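# Strip the pillowcase off the pillow using two arms

## Task

Get the pillowcase fully off the pillow so that the pillow and the empty case both rest on the table with visible space separating them. Slight overhang past the table edge is acceptable, and the empty case may be dropped onto the table. The result only counts if it stays that way without the robot holding anything in place, so release both grippers and move the arms away at the end.

## Robot and tools

ROBOT AND FRAME. Two arms, left_arm and right_arm, each with a six-joint arm and a parallel gripper. All positions use one shared scene frame in metres. The origin sits on the table top midway between the arms, +z is up, +x points out over the table, and left_arm is on the +y side. The names left and right do not refer to sides of any image. Bases: left_arm at (+0.034, +0.284, 0) with quat_wxyz (+0.998, 0, 0, +0.056); right_arm at (-0.018, -0.284, 0) with quat_wxyz (+0.997, 0, 0, -0.081). A gripper's fingers point along its own +z axis and separate along its y axis. The reported end_effector_position is the point between the pads, roughly 1 cm short of the fingertips, and may be somewhat off at long reach.

THE ROW. Every motion command is a row of 14 numbers, each in [-1, 1], always covering both arms: first left_arm's six joints then its gripper opening, then the same seven for right_arm. Joint order per arm: shoulder, elbow, waist, wrist pitch, wrist yaw, wrist roll. The elbow's sign is flipped relative to the URDF everywhere (commands, results, refusals). Joint numbers are scaled offsets, not angles: 1.0 equals 1.32 rad shoulder, 1.276 elbow, 1.264 waist, 1.83 wrist pitch, 1.686 wrist yaw, 2.022 wrist roll. The gripper number is absolute, +1 fully open, -1 closed. Joint ranges in radians, URDF signs: waist -2.880..2.880, shoulder 0.000..3.142, elbow 0.000..3.019 (so -3.019..0 in your numbers), wrist pitch -1.693..1.571, wrist yaw -1.571..1.571, wrist roll -2.094..2.094. Real limits may differ by up to 0.019 rad. An action that would push a joint outward beyond its range by more than 0.019 rad is rejected for both arms; if the first action of a call fails this, or any action is malformed, nothing in the call runs. A joint driven to its end produces the line "joint sent to its limit".

TOOLS.
execute_actions(actions): a list of actions run in sequence. Each action is a table of up to 15 rows; each row lasts one control step of 1/30 s, and a table shorter than 15 repeats its final row for the remaining steps. Offsets in every row of an action are taken from the joint angles at that action's start (for the first action, the angles in this scene's latest result), not from the previous row. An empty list only returns the current state and images.
move(target, speed, blocking): target is one 14-number row whose offsets count from the Joint positions in the latest result that printed them. All joints travel proportionally so they finish together, which usually makes the hand trace a curve; duration is held between 0.5 and 10 s, and anything longer is cut off at 10 s. speed (0.01 to 2 rad/s, default 0.5) caps the joint with the largest travel. The path ignores obstacles and the other arm. Finger values are applied immediately. blocking=false returns after 0.5 s while motion continues; then use wait or stop before sending more. The result adds a move: line giving the ending (done, off_target, moving, held, fault), limits=held or limits=none, and each arm's joint furthest from target.
wait(seconds): 0 to 10; lets the scene run with commands held, ending early if a running move finishes.
stop(): brakes a running move; needs stopping distance, more when fast; fingers continue.
zoom_image(camera, region): enlarges region [x0, y0, x1, y1] (pixels, origin top-left, at most 504 by 504) of one camera's latest frame. Cameras, all 504x504: cam_head_left, cam_head_right, cam_high, cam_low, cam_left_wrist, cam_right_wrist.
read_manual(section): returns URDF licence texts only ("licences").
finished_scene(scene): ends the current scene by its number after the last command has been held; irreversible; reports success.

RESULTS. The state line, left_arm: ... | right_arm: ..., shows each gripper's position and quat_wxyz. Joint positions and Joint velocities list each arm's joints in the order above (rad, rad/s), then the pad gap in metres (0.094 when fully open). Joint targets shows what the joints are currently driven toward. grip_measured is the measured opening on the command scale, with a fixed per-gripper error up to about 1 mm. Action calls also print step readings; HELD marks steps where an arm was held back. "joint command not followed" means a clearance check changed some joint targets. MOTOR HOT appears from 85 °C; at 100 °C an OVER-TEMPERATURE FAULT drops that arm until it cools.

MOTION NOTES. Per step, each joint target is kept within a lead of its measured angle: waist 0.264, shoulder 0.32, elbow 0.276, wrist pitch 0.33, wrist yaw 0.186, wrist roll 0.522 rad; and targets are scaled back if they would move the gripper over 70 mm from where it is. Large changes therefore take several actions, and an unfinished one should be re-sent. Arms given zero offsets can droop; to hold a pose, command the offsets back to the desired angles, extending them if a joint still lags. Faster moves and targets further past contact press harder. To hold the fabric, command an opening about 0.03 below grip_measured; less grips more gently; pads clamp at roughly 50 to 62 N, weaker on very thin material. The simulation keeps running while you compose replies, holding the last command.

AVOID. Arms striking or pressing on each other, drops, slams, hard hits and heavy pushing, and long loaded holds that overheat motors. Finish with both grippers open and the arms clear of the pillow and case.

Each tool is called after "Call:" by a JSON object that holds its "api" and its "payload".

## Session

Call:
{"api": "execute_actions", "payload": {"actions": []}}

Scene clock: 0.00 s.
left_arm: end_effector_position=(+0.6108, +0.2165, +0.3369) grip_measured=+1.000 end_effector_quat_wxyz=(+0.312, +0.069, +0.797, +0.513) | right_arm: end_effector_position=(+0.4260, -0.2561, +0.3482) grip_measured=+1.000 end_effector_quat_wxyz=(-0.262, +0.631, -0.702, +0.203)
Joint names: [shoulder, elbow, waist, wrist pitch, wrist yaw, wrist roll]
Joint positions: left_arm=[ 1.592 -1.42  -0.508 -0.722 -1.205  0.251  0.094] | right_arm=[ 1.101 -1.209  0.224 -1.004 -0.006 -1.401  0.094]
Joint velocities: left_arm=[-0.005  0.012 -0.015  0.007 -0.037 -0.066  0.   ] | right_arm=[-0.005  0.012 -0.015  0.007 -0.007 -0.125  0.   ]
Motor temperatures (°C, as the motors report them): left_arm=[23 20 21 21 23 22] | right_arm=[23 21 20 20 20 21]
Joint targets: left_arm=[1.587 -1.448 -0.508 -0.719 -1.206 0.251] | right_arm=[1.107 -1.232 0.224 -1.002 -0.006 -1.401]

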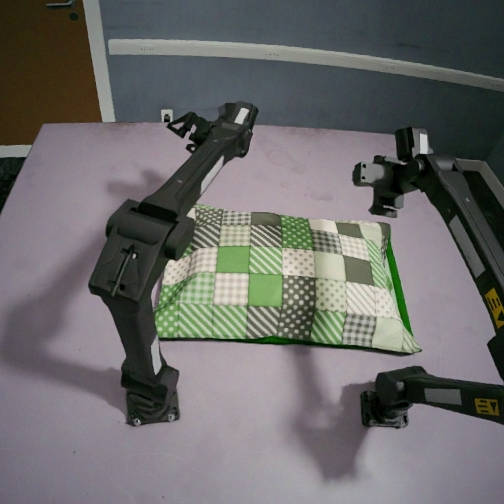

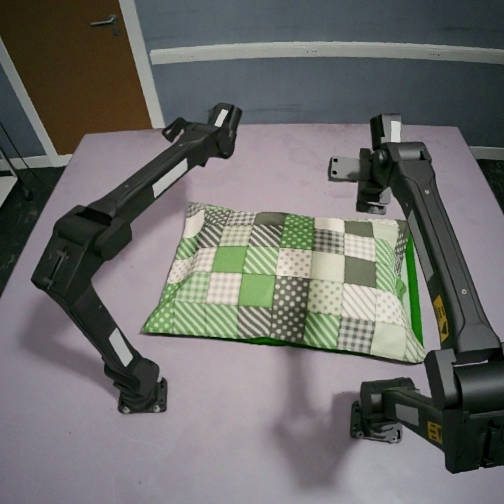

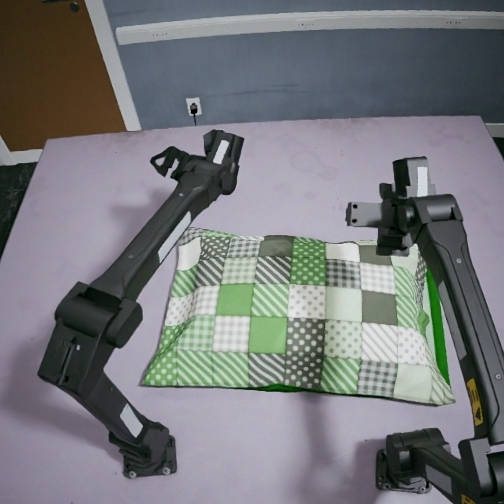

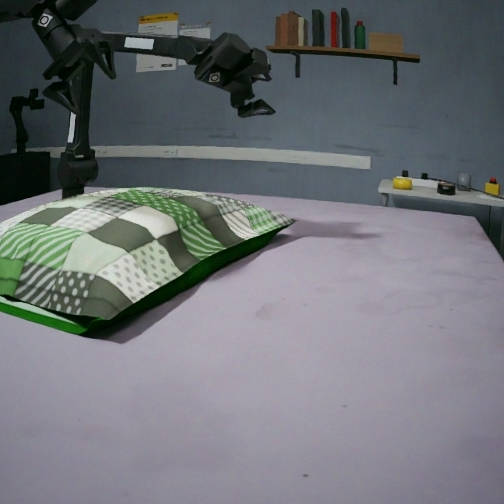

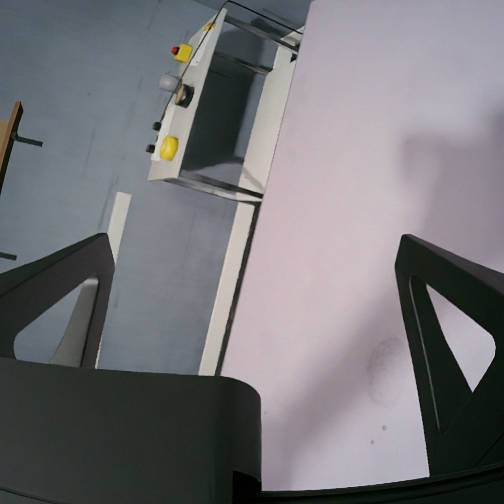

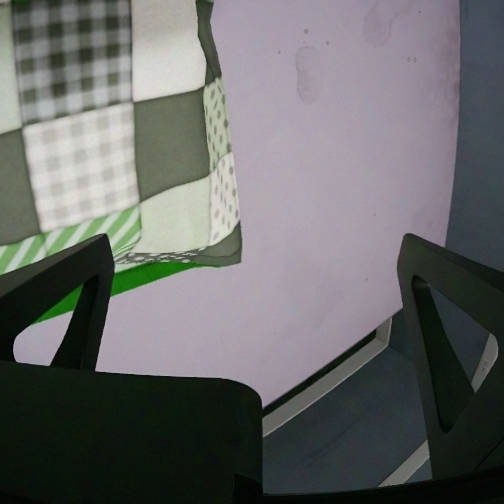

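Call:
{"api": "zoom_image", "payload": {"camera": "cam_high", "region": [330, 220, 504, 420]}}

Call:
{"api": "zoom_image", "payload": {"camera": "cam_low", "region": [0, 170, 320, 360]}}

Region (330, 220, 504, 420) of cam_high's 504x504 image, scaled by 2.520, with more detail than that image has; it fills the left 438 columns of this view, and the rest is white.

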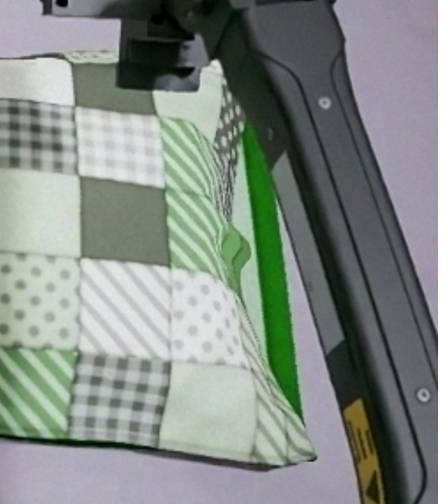

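Region (0, 170, 320, 360) of cam_low's 504x504 image, scaled by 1.575, with more detail than that image has; it fills the top 299 rows of this view, and the rest is white.

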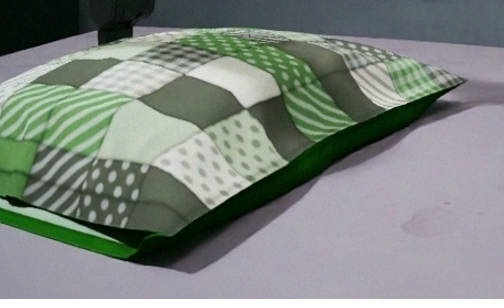

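Call:
{"api": "move", "payload": {"target": [-0.417,0.386,0.252,-0.402,0.715,0,1,0.06,0.143,-0.098,-0.226,0,0.777,1], "speed": 1}}

Scene clock: 60.83 s.
left_arm: end_effector_position=(+0.3019, +0.2622, +0.1983) grip_measured=+1.000 end_effector_quat_wxyz=(-0.005, +0.166, +0.986, +0.002) | right_arm: end_effector_position=(+0.3019, -0.2991, +0.2097) grip_measured=+1.000 end_effector_quat_wxyz=(+0.016, +0.101, +0.995, +0.004)
Joint names: [shoulder, elbow, waist, wrist pitch, wrist yaw, wrist roll]
Joint positions: left_arm=[ 1.051 -0.923 -0.195 -1.452 -0.004  0.251  0.094] | right_arm=[ 1.16  -1.03   0.113 -1.408 -0.006  0.155  0.094]
Joint velocities: left_arm=[-0.015  0.002  0.015  0.002  0.022 -0.022  0.   ] | right_arm=[ 0.005  0.027  0.005  0.007 -0.022  0.007  0.   ]
Motor temperatures (°C, as the motors report them): left_arm=[26 28 21 21 23 22] | right_arm=[23 28 20 21 20 21]
Joint targets: left_arm=[1.041 -0.927 -0.189 -1.458 0.000 0.251] | right_arm=[1.180 -1.027 0.100 -1.417 -0.006 0.170]
move: done; limits=none; left_arm: farthest joint: the shoulder, 0.010 radians from its target (0.550 radians at the start); right_arm: farthest joint: the shoulder, 0.020 radians from its target (0.079 radians at the start)

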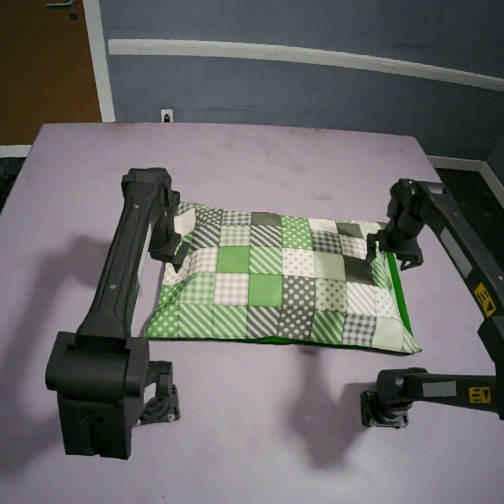

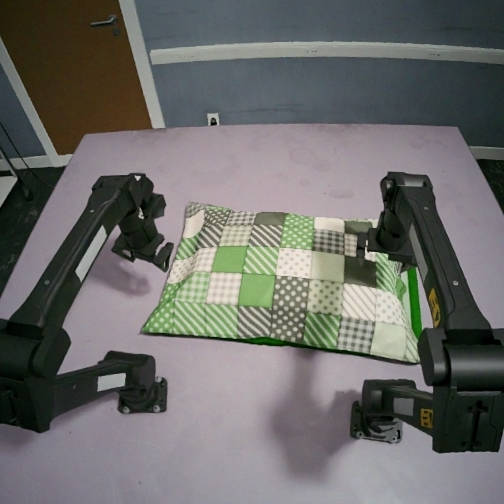

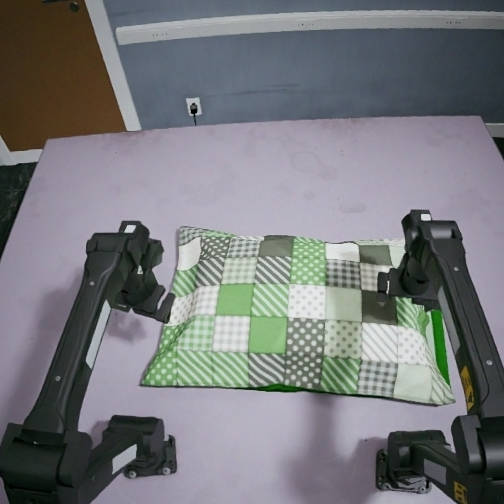

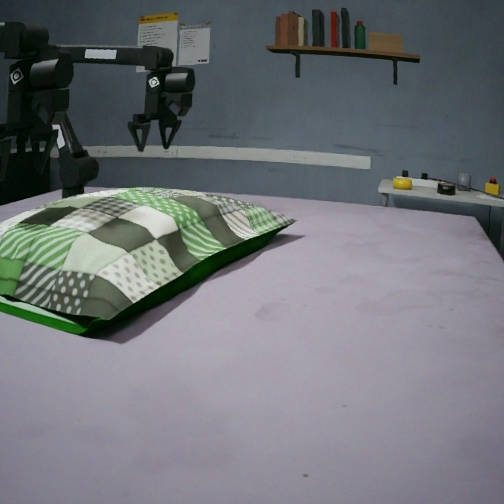

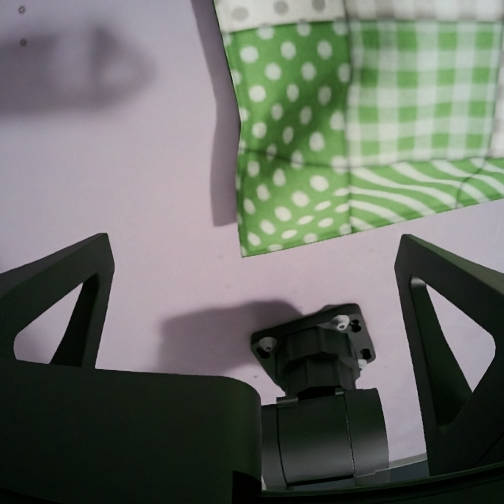

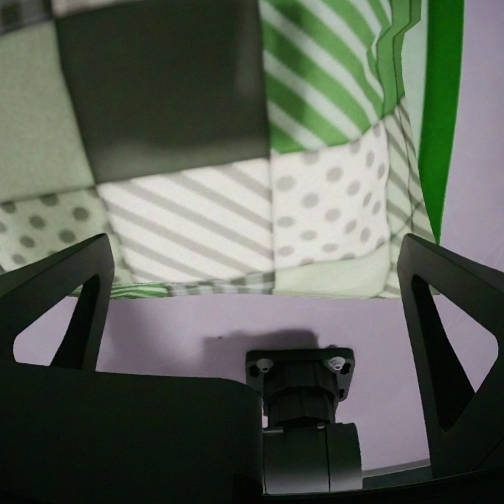

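Call:
{"api": "move", "payload": {"target": [0,0,0,0,0,0,1,0.121,0.257,-0.469,0.249,0.59,0,1], "speed": 1}}

Scene clock: 97.10 s.
left_arm: end_effector_position=(+0.3019, +0.2622, +0.1983) grip_measured=+1.000 end_effector_quat_wxyz=(-0.005, +0.166, +0.986, +0.002) | right_arm: end_effector_position=(+0.1414, -0.5807, +0.1294) grip_measured=+1.000 end_effector_quat_wxyz=(-0.109, +0.342, +0.812, -0.461)
Joint names: [shoulder, elbow, waist, wrist pitch, wrist yaw, wrist roll]
Joint positions: left_arm=[ 1.051 -0.923 -0.195 -1.452 -0.004  0.251  0.094] | right_arm=[ 1.303 -0.704 -0.475 -0.963  0.986  0.155  0.094]
Joint velocities: left_arm=[-0.005  0.002  0.015 -0.002 -0.051 -0.007  0.   ] | right_arm=[-0.015 -0.002 -0.015  0.007 -0.037 -0.037  0.   ]
Motor temperatures (°C, as the motors report them): left_arm=[24 27 21 21 23 22] | right_arm=[23 26 20 20 20 21]
Joint targets: left_arm=[1.051 -0.923 -0.195 -1.452 -0.004 0.251] | right_arm=[1.320 -0.703 -0.480 -0.952 0.989 0.155]
move: done; limits=none; left_arm: farthest joint: the waist, 0.000 radians from its target (0.000 radians at the start); right_arm: farthest joint: the shoulder, 0.016 radians from its target (0.159 radians at the start)

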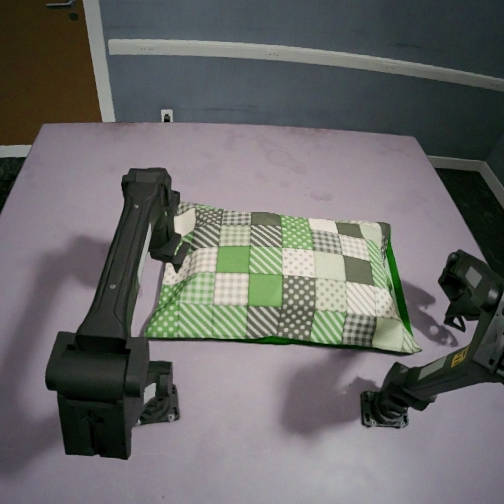

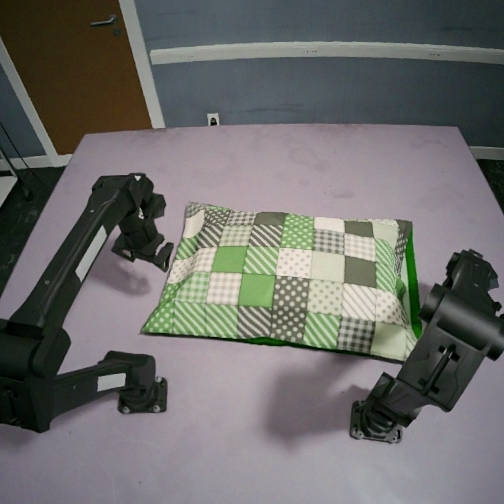

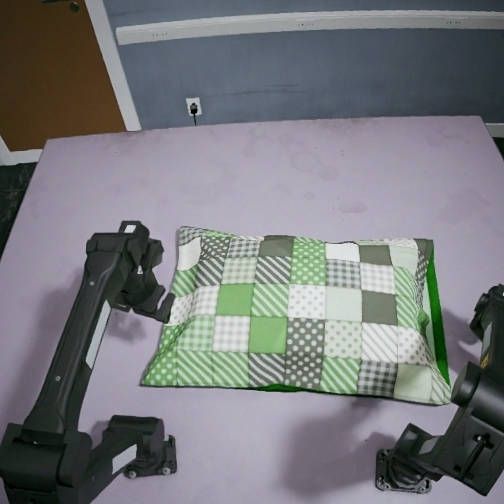

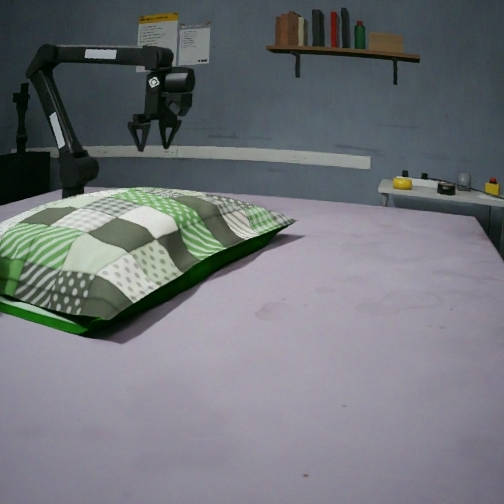

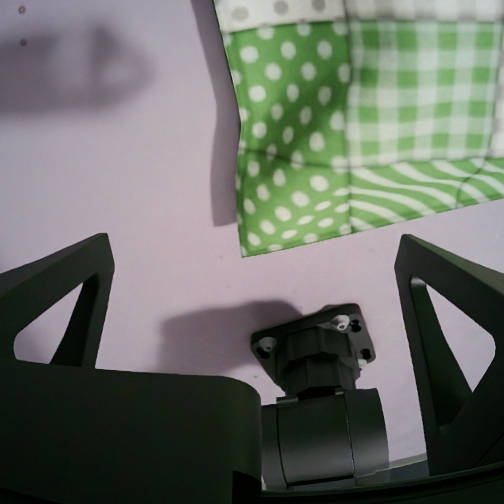

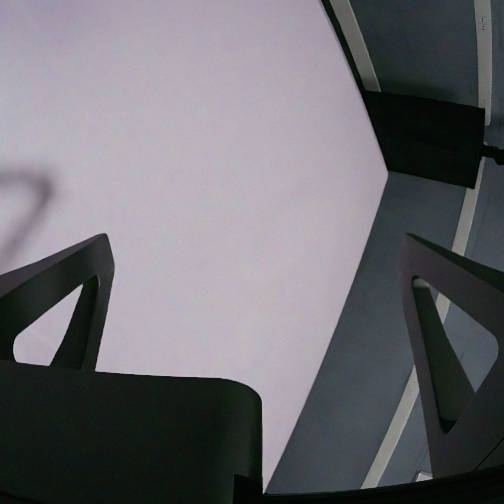

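Flip the yaw sign.

Call:
{"api": "move", "payload": {"target": [0,0,0,0,0,0,1,0.012,0,0,0,-0.95,0,1], "speed": 1.5}}

Scene clock: 103.57 s.
left_arm: end_effector_position=(+0.3019, +0.2622, +0.1983) grip_measured=+1.000 end_effector_quat_wxyz=(-0.005, +0.166, +0.986, +0.002) | right_arm: end_effector_position=(+0.2857, -0.3862, +0.0836) grip_measured=+1.000 end_effector_quat_wxyz=(+0.076, +0.367, +0.880, +0.292)
Joint names: [shoulder, elbow, waist, wrist pitch, wrist yaw, wrist roll]
Joint positions: left_arm=[ 1.051 -0.923 -0.195 -1.452 -0.004  0.251  0.094] | right_arm=[ 1.303 -0.704 -0.475 -0.963 -0.612  0.155  0.094]
Joint velocities: left_arm=[ 0.005  0.002 -0.005 -0.002  0.007  0.081  0.   ] | right_arm=[ 0.005  0.012  0.005 -0.007 -0.007 -0.066  0.   ]
Motor temperatures (°C, as the motors report them): left_arm=[24 26 21 21 23 22] | right_arm=[23 26 20 20 20 21]
Joint targets: left_arm=[1.051 -0.923 -0.195 -1.452 -0.004 0.251] | right_arm=[1.319 -0.704 -0.475 -0.963 -0.615 0.155]
move: done; limits=none; left_arm: farthest joint: the waist, 0.000 radians from its target (0.000 radians at the start); right_arm: farthest joint: the shoulder, 0.015 radians from its target (0.015 radians at the start)

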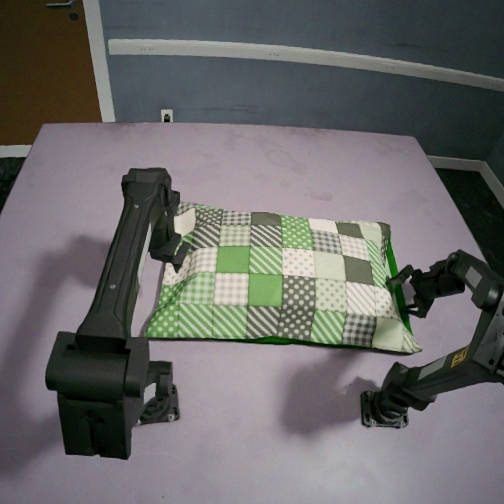

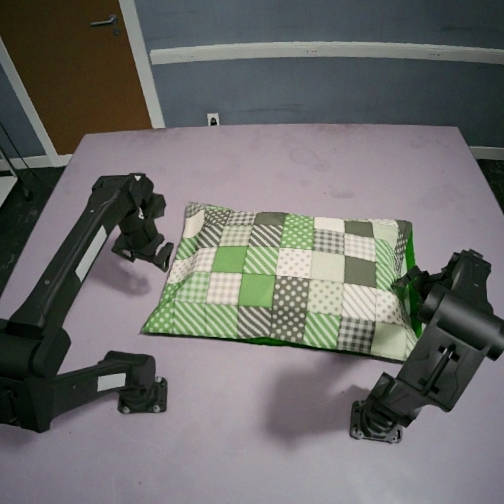

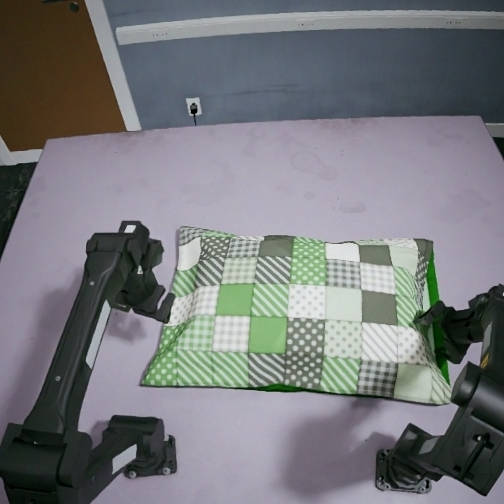

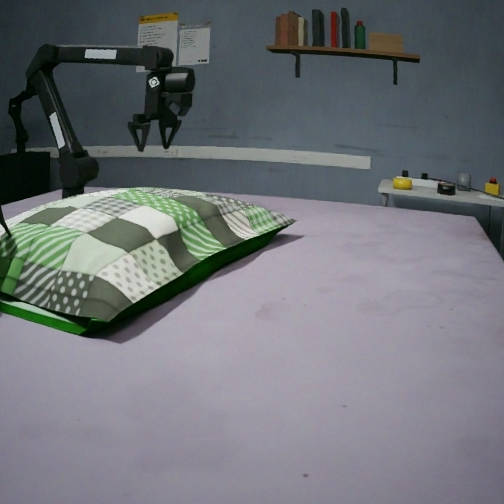

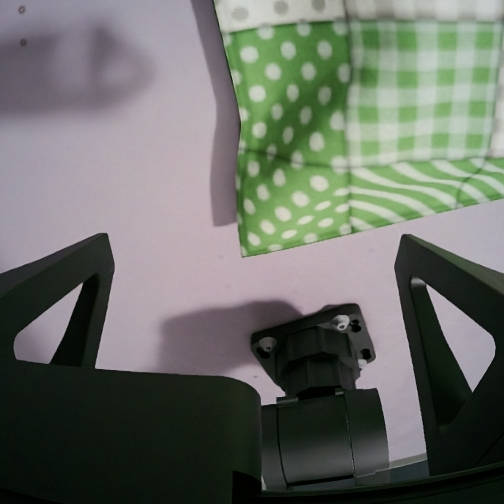

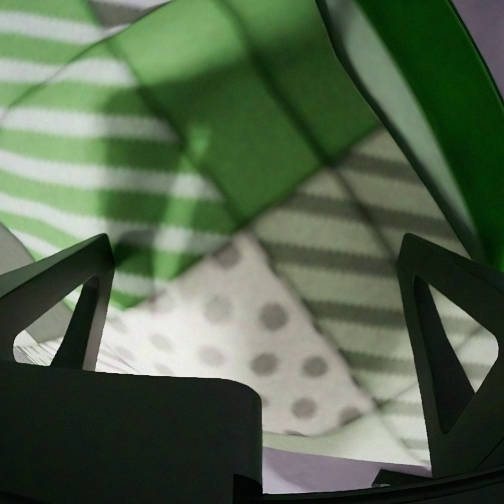

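Call:
{"api": "move", "payload": {"target": [0,0,0,0,0,0,1,0,0,-0.16,0,-0.378,0,-0.6], "speed": 1}}

Call:
{"api": "move", "payload": {"target": [0,0,0,0,0,0,1,0.317,0.027,0.02,0.234,0,0,-0.6], "speed": 0.7}}

Scene clock: 135.13 s.
left_arm: end_effector_position=(+0.3019, +0.2622, +0.1983) grip_measured=+1.000 end_effector_quat_wxyz=(-0.005, +0.166, +0.986, +0.002) | right_arm: end_effector_position=(+0.3075, -0.3982, +0.1696) grip_measured=-0.598 end_effector_quat_wxyz=(+0.196, +0.381, +0.717, +0.550)
Joint names: [shoulder, elbow, waist, wrist pitch, wrist yaw, wrist roll]
Joint positions: left_arm=[ 1.051 -0.923 -0.195 -1.452 -0.004  0.251  0.094] | right_arm=[ 1.303 -0.704 -0.667 -0.963 -1.247  0.155  0.019]
Joint velocities: left_arm=[ 0.005  0.012  0.005 -0.007  0.022 -0.022  0.   ] | right_arm=[-0.015 -0.007  0.005 -0.017 -0.037 -0.037 -0.001]
Motor temperatures (°C, as the motors report them): left_arm=[24 27 21 21 23 22] | right_arm=[23 26 20 20 21 21]
Joint targets: left_arm=[1.051 -0.923 -0.195 -1.452 -0.004 0.251] | right_arm=[1.303 -0.704 -0.677 -0.963 -1.250 0.155]
move: done; limits=none; left_arm: farthest joint: the waist, 0.000 radians from its target (0.000 radians at the start); right_arm: farthest joint: the waist, 0.010 radians from its target (0.202 radians at the start)

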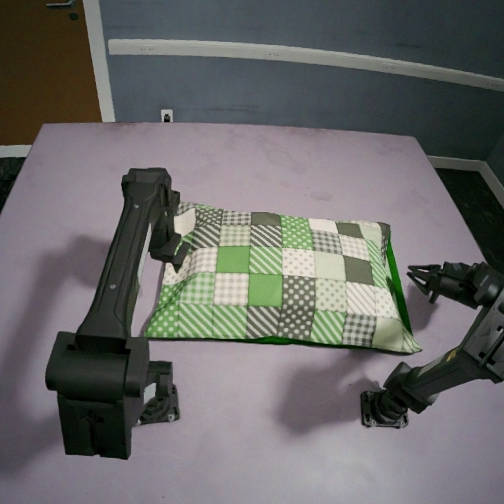

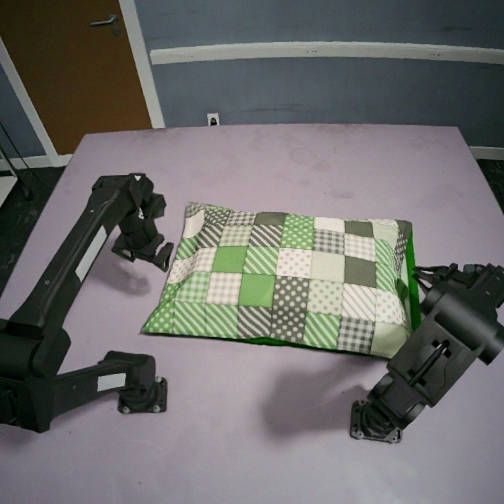

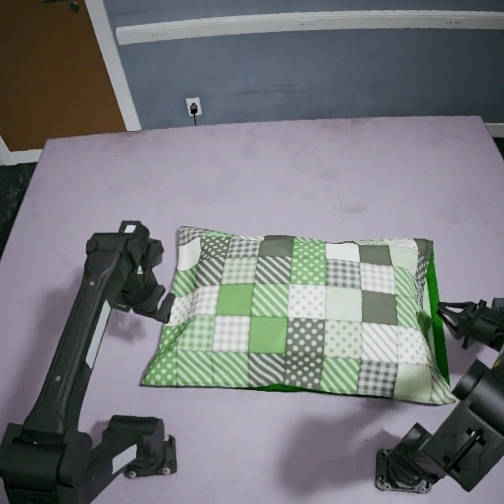

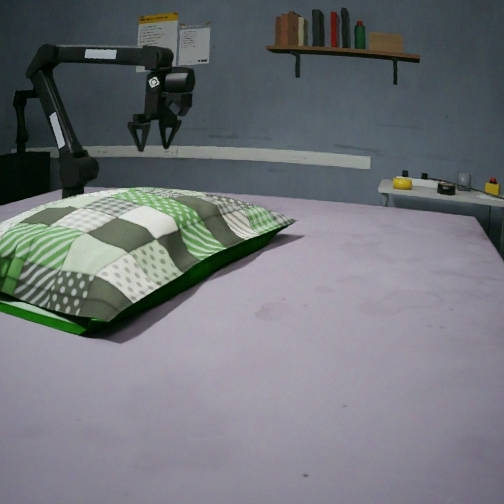

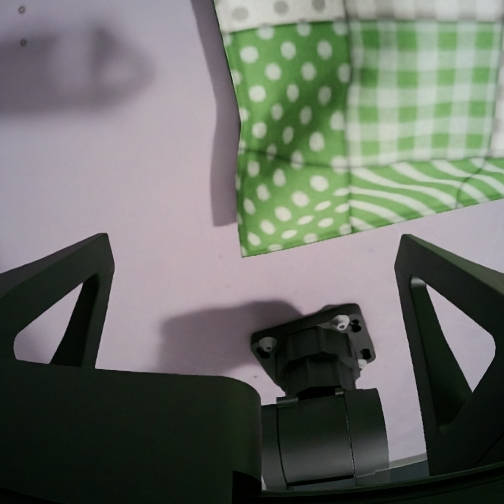

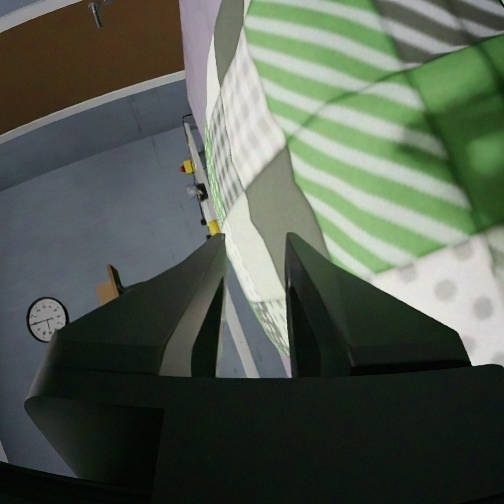

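Scene clock: 136.30 s.
left_arm: end_effector_position=(+0.3019, +0.2622, +0.1983) grip_measured=+1.000 end_effector_quat_wxyz=(-0.005, +0.166, +0.986, +0.002) | right_arm: end_effector_position=(+0.3291, -0.4162, +0.0375) grip_measured=-0.598 end_effector_quat_wxyz=(+0.184, +0.383, +0.716, +0.554)
Joint names: [shoulder, elbow, waist, wrist pitch, wrist yaw, wrist roll]
Joint positions: left_arm=[ 1.051 -0.923 -0.195 -1.452 -0.004  0.251  0.094] | right_arm=[ 1.713 -0.671 -0.656 -0.544 -1.247  0.155  0.019]
Joint velocities: left_arm=[ 0.005  0.027 -0.015  0.002 -0.037  0.022  0.   ] | right_arm=[-0.015  0.007 -0.024  0.002  0.037 -0.022  0.   ]
Motor temperatures (°C, as the motors report them): left_arm=[24 27 21 21 23 22] | right_arm=[23 26 20 20 21 21]
Joint targets: left_arm=[1.051 -0.923 -0.195 -1.452 -0.004 0.251] | right_arm=[1.722 -0.669 -0.642 -0.534 -1.247 0.155]
move: done; limits=none; left_arm: farthest joint: the waist, 0.000 radians from its target (0.000 radians at the start); right_arm: farthest joint: the waist, 0.014 radians from its target (0.025 radians at the start)

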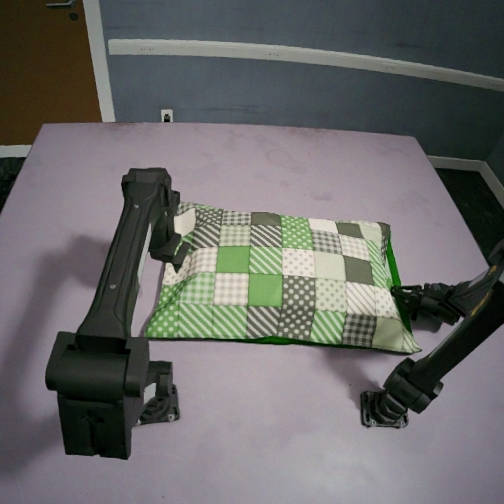

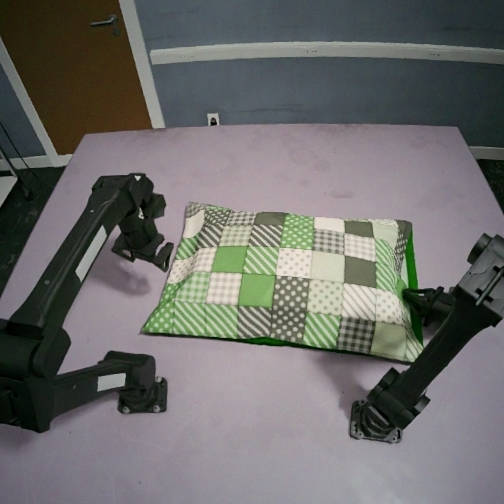

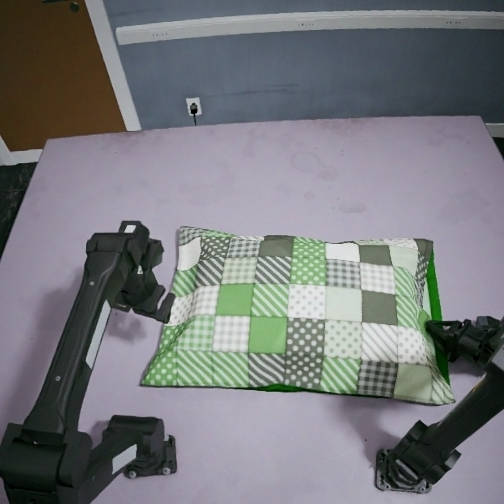

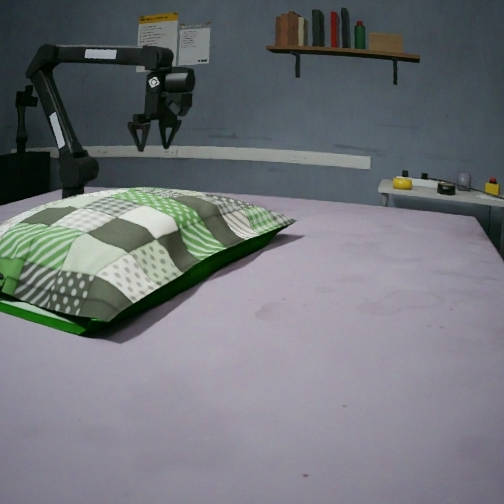

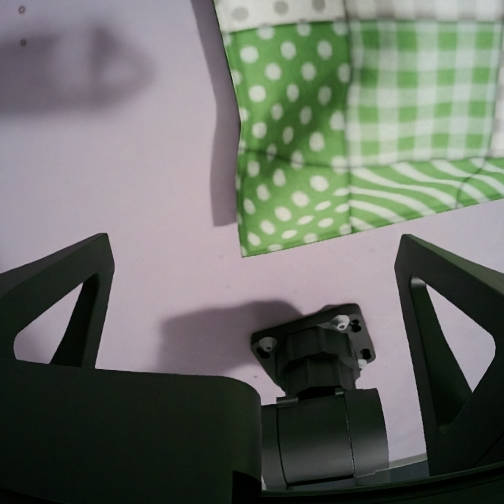

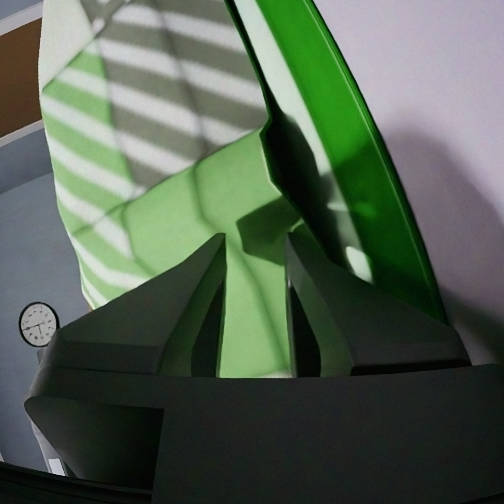

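Call:
{"api": "move", "payload": {"target": [0,0,0,0,0,0,1,0,0,-0.08,0,0,0,-0.85]}}

Call:
{"api": "move", "payload": {"target": [0,0,0,0,0,0,1,0.045,0,0,0.03,0,0,-0.85]}}

Call:
{"api": "move", "payload": {"target": [0,0,0,0,0,0,1,0.005,0,0.2,0,0,0,-0.85], "speed": 0.2}}

Scene clock: 146.13 s.
left_arm: end_effector_position=(+0.3019, +0.2622, +0.1983) grip_measured=+1.000 end_effector_quat_wxyz=(-0.005, +0.166, +0.986, +0.002) | right_arm: end_effector_position=(+0.3149, -0.4487, +0.0375) grip_measured=-0.848 end_effector_quat_wxyz=(+0.210, +0.417, +0.697, +0.545)
Joint names: [shoulder, elbow, waist, wrist pitch, wrist yaw, wrist roll]
Joint positions: left_arm=[ 1.051 -0.923 -0.195 -1.452 -0.004  0.251  0.094] | right_arm=[ 1.713 -0.671 -0.751 -0.544 -1.247  0.155  0.007]
Joint velocities: left_arm=[-0.005  0.012 -0.005  0.012  0.007 -0.007  0.   ] | right_arm=[-0.005  0.007 -0.015 -0.012 -0.007 -0.007  0.   ]
Motor temperatures (°C, as the motors report them): left_arm=[24 27 21 21 23 22] | right_arm=[23 25 20 20 21 21]
Joint targets: left_arm=[1.051 -0.923 -0.195 -1.452 -0.004 0.251] | right_arm=[1.713 -0.671 -0.757 -0.544 -1.247 0.155]
move: done; limits=none; left_arm: farthest joint: the waist, 0.000 radians from its target (0.000 radians at the start); right_arm: farthest joint: the waist, 0.006 radians from its target (0.101 radians at the start)

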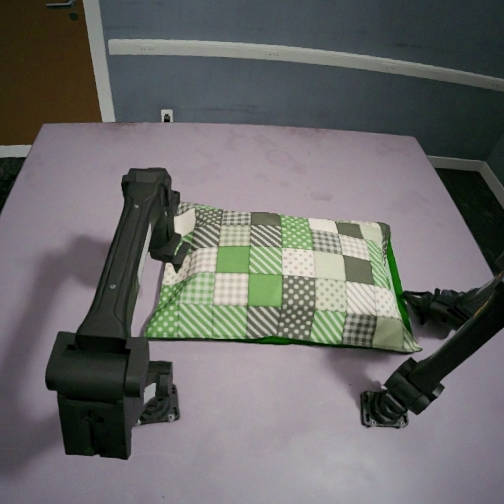

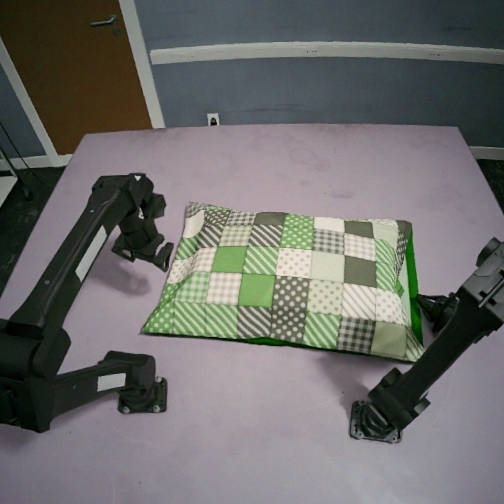

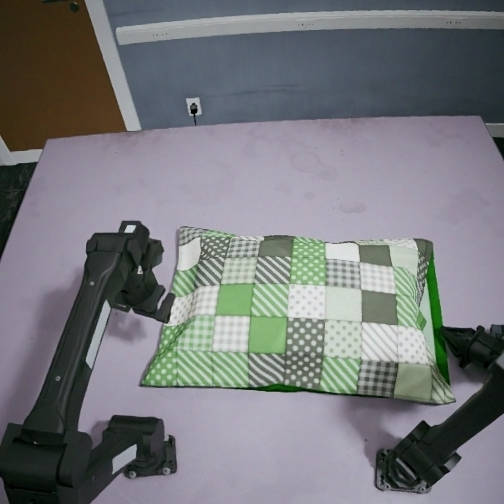

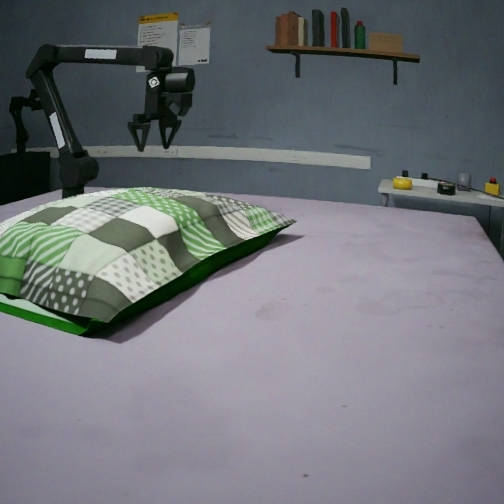

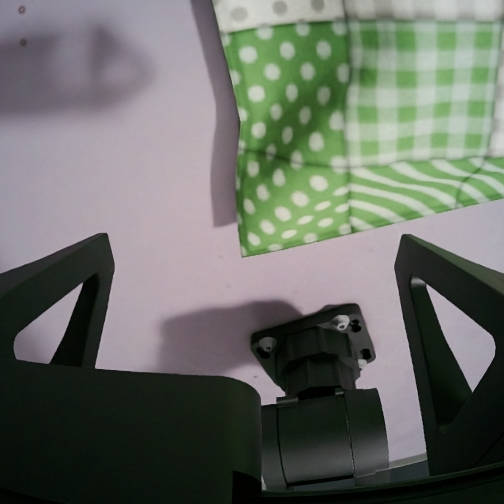

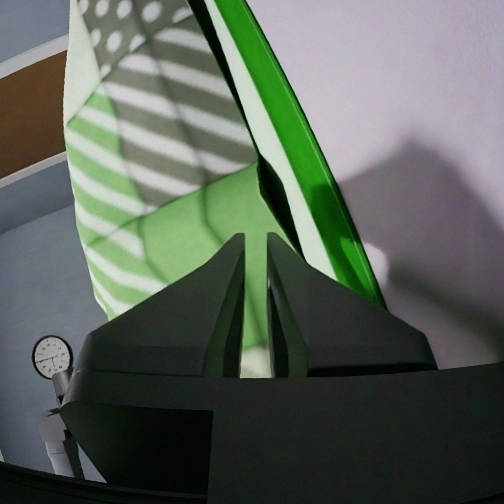

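Scene clock: 146.87 s.
left_arm: end_effector_position=(+0.3019, +0.2622, +0.1983) grip_measured=+1.000 end_effector_quat_wxyz=(-0.005, +0.166, +0.986, +0.002) | right_arm: end_effector_position=(+0.3182, -0.4522, +0.0361) grip_measured=-0.848 end_effector_quat_wxyz=(+0.224, +0.407, +0.700, +0.542)
Joint names: [shoulder, elbow, waist, wrist pitch, wrist yaw, wrist roll]
Joint positions: left_arm=[ 1.051 -0.923 -0.195 -1.452 -0.004  0.251  0.094] | right_arm=[ 1.721 -0.671 -0.751 -0.501 -1.255  0.155  0.007]
Joint velocities: left_arm=[-0.024  0.022 -0.015  0.007 -0.037 -0.007  0.   ] | right_arm=[ 0.005 -0.012 -0.005 -0.012 -0.022  0.022  0.002]
Motor temperatures (°C, as the motors report them): left_arm=[24 27 21 21 23 22] | right_arm=[23 25 20 20 21 21]
Joint targets: left_arm=[1.051 -0.923 -0.195 -1.452 -0.004 0.251] | right_arm=[1.772 -0.671 -0.751 -0.490 -1.247 0.155]
move: off_target (right_arm); limits=none; left_arm: farthest joint: the waist, 0.000 radians from its target (0.000 radians at the start); right_arm: farthest joint: the shoulder, 0.051 radians from its target (0.060 radians at the start)

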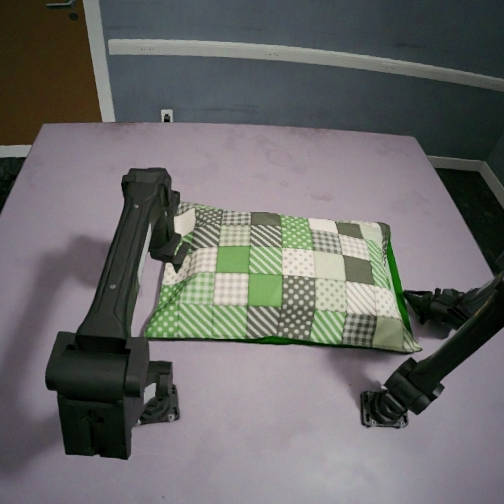

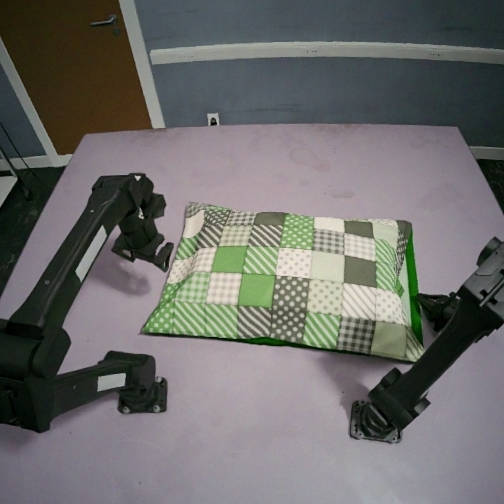

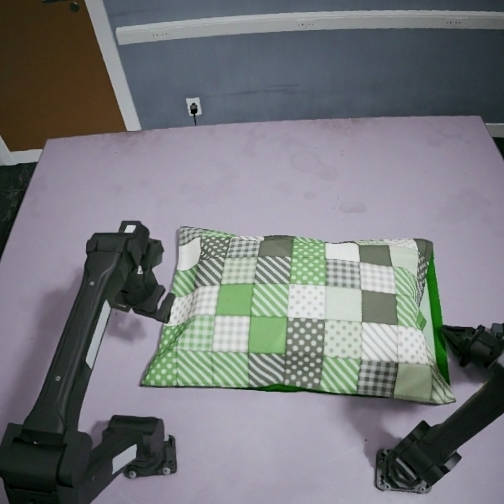

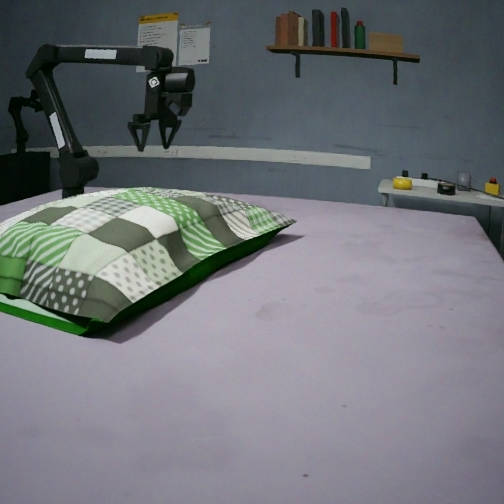

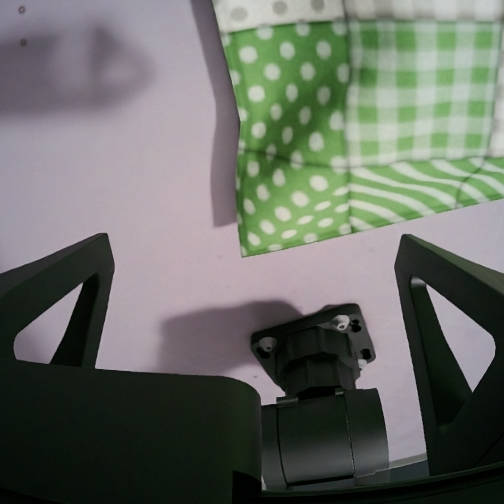

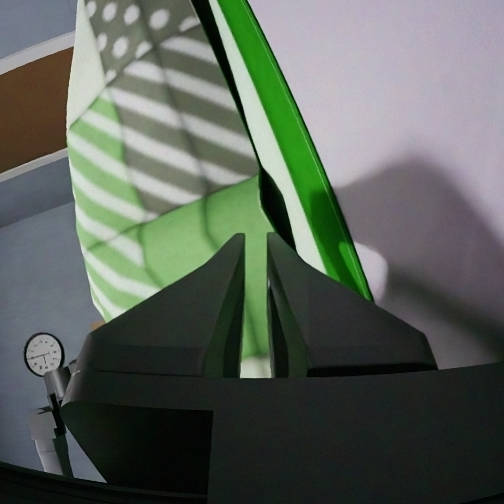

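Scene clock: 148.50 s.
left_arm: end_effector_position=(+0.3019, +0.2622, +0.1983) grip_measured=+1.000 end_effector_quat_wxyz=(-0.005, +0.166, +0.986, +0.002) | right_arm: end_effector_position=(+0.3483, -0.3688, +0.0366) grip_measured=-0.848 end_effector_quat_wxyz=(+0.159, +0.321, +0.743, +0.566)
Joint names: [shoulder, elbow, waist, wrist pitch, wrist yaw, wrist roll]
Joint positions: left_arm=[ 1.051 -0.923 -0.195 -1.452 -0.004  0.251  0.094] | right_arm=[ 1.72  -0.671 -0.515 -0.501 -1.257  0.155  0.007]
Joint velocities: left_arm=[-0.005  0.027  0.005  0.002 -0.037 -0.007  0.   ] | right_arm=[-0.005  0.002 -0.015  0.012 -0.051 -0.051 -0.   ]
Motor temperatures (°C, as the motors report them): left_arm=[24 27 21 21 23 22] | right_arm=[23 25 20 20 21 21]
Joint targets: left_arm=[1.051 -0.923 -0.195 -1.452 -0.004 0.251] | right_arm=[1.728 -0.671 -0.498 -0.501 -1.255 0.155]
move: done; limits=none; left_arm: farthest joint: the waist, 0.000 radians from its target (0.000 radians at the start); right_arm: farthest joint: the waist, 0.016 radians from its target (0.253 radians at the start)

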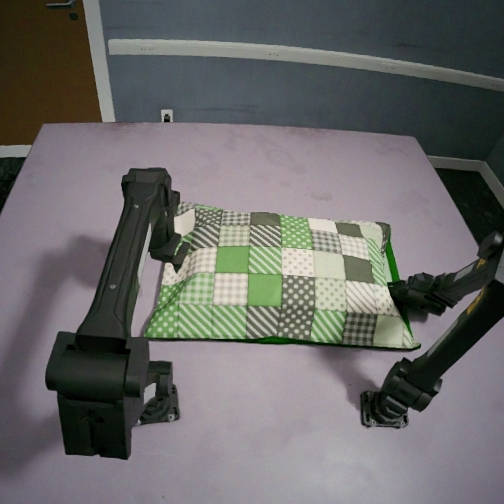

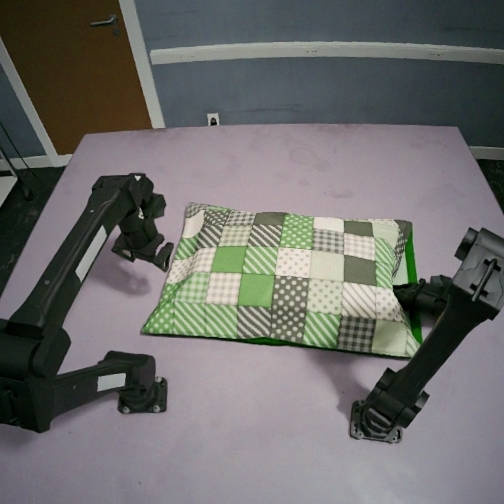

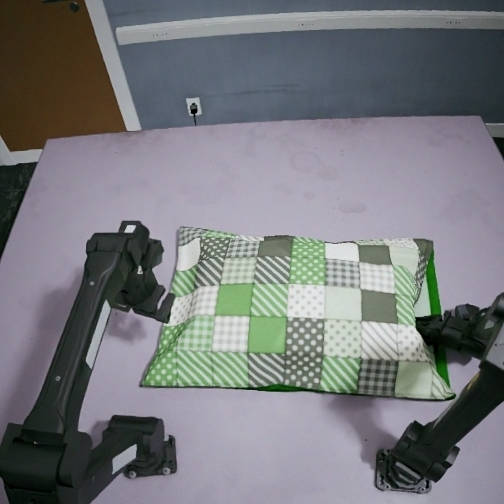

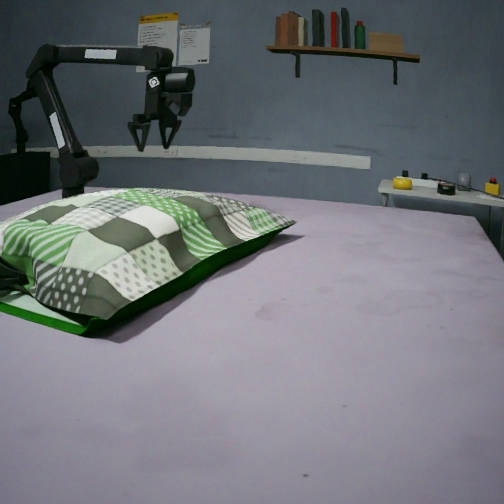

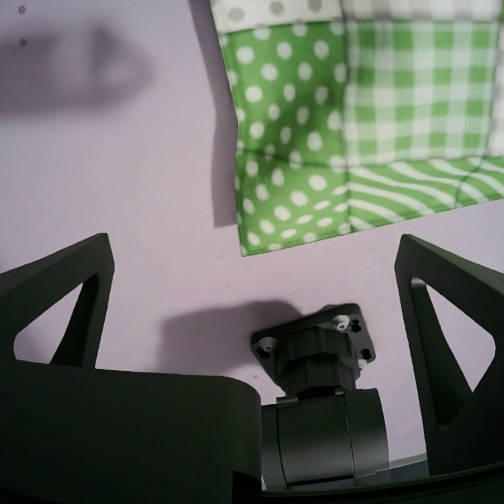

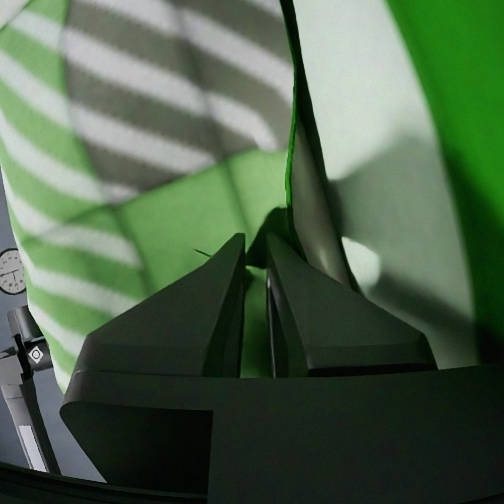

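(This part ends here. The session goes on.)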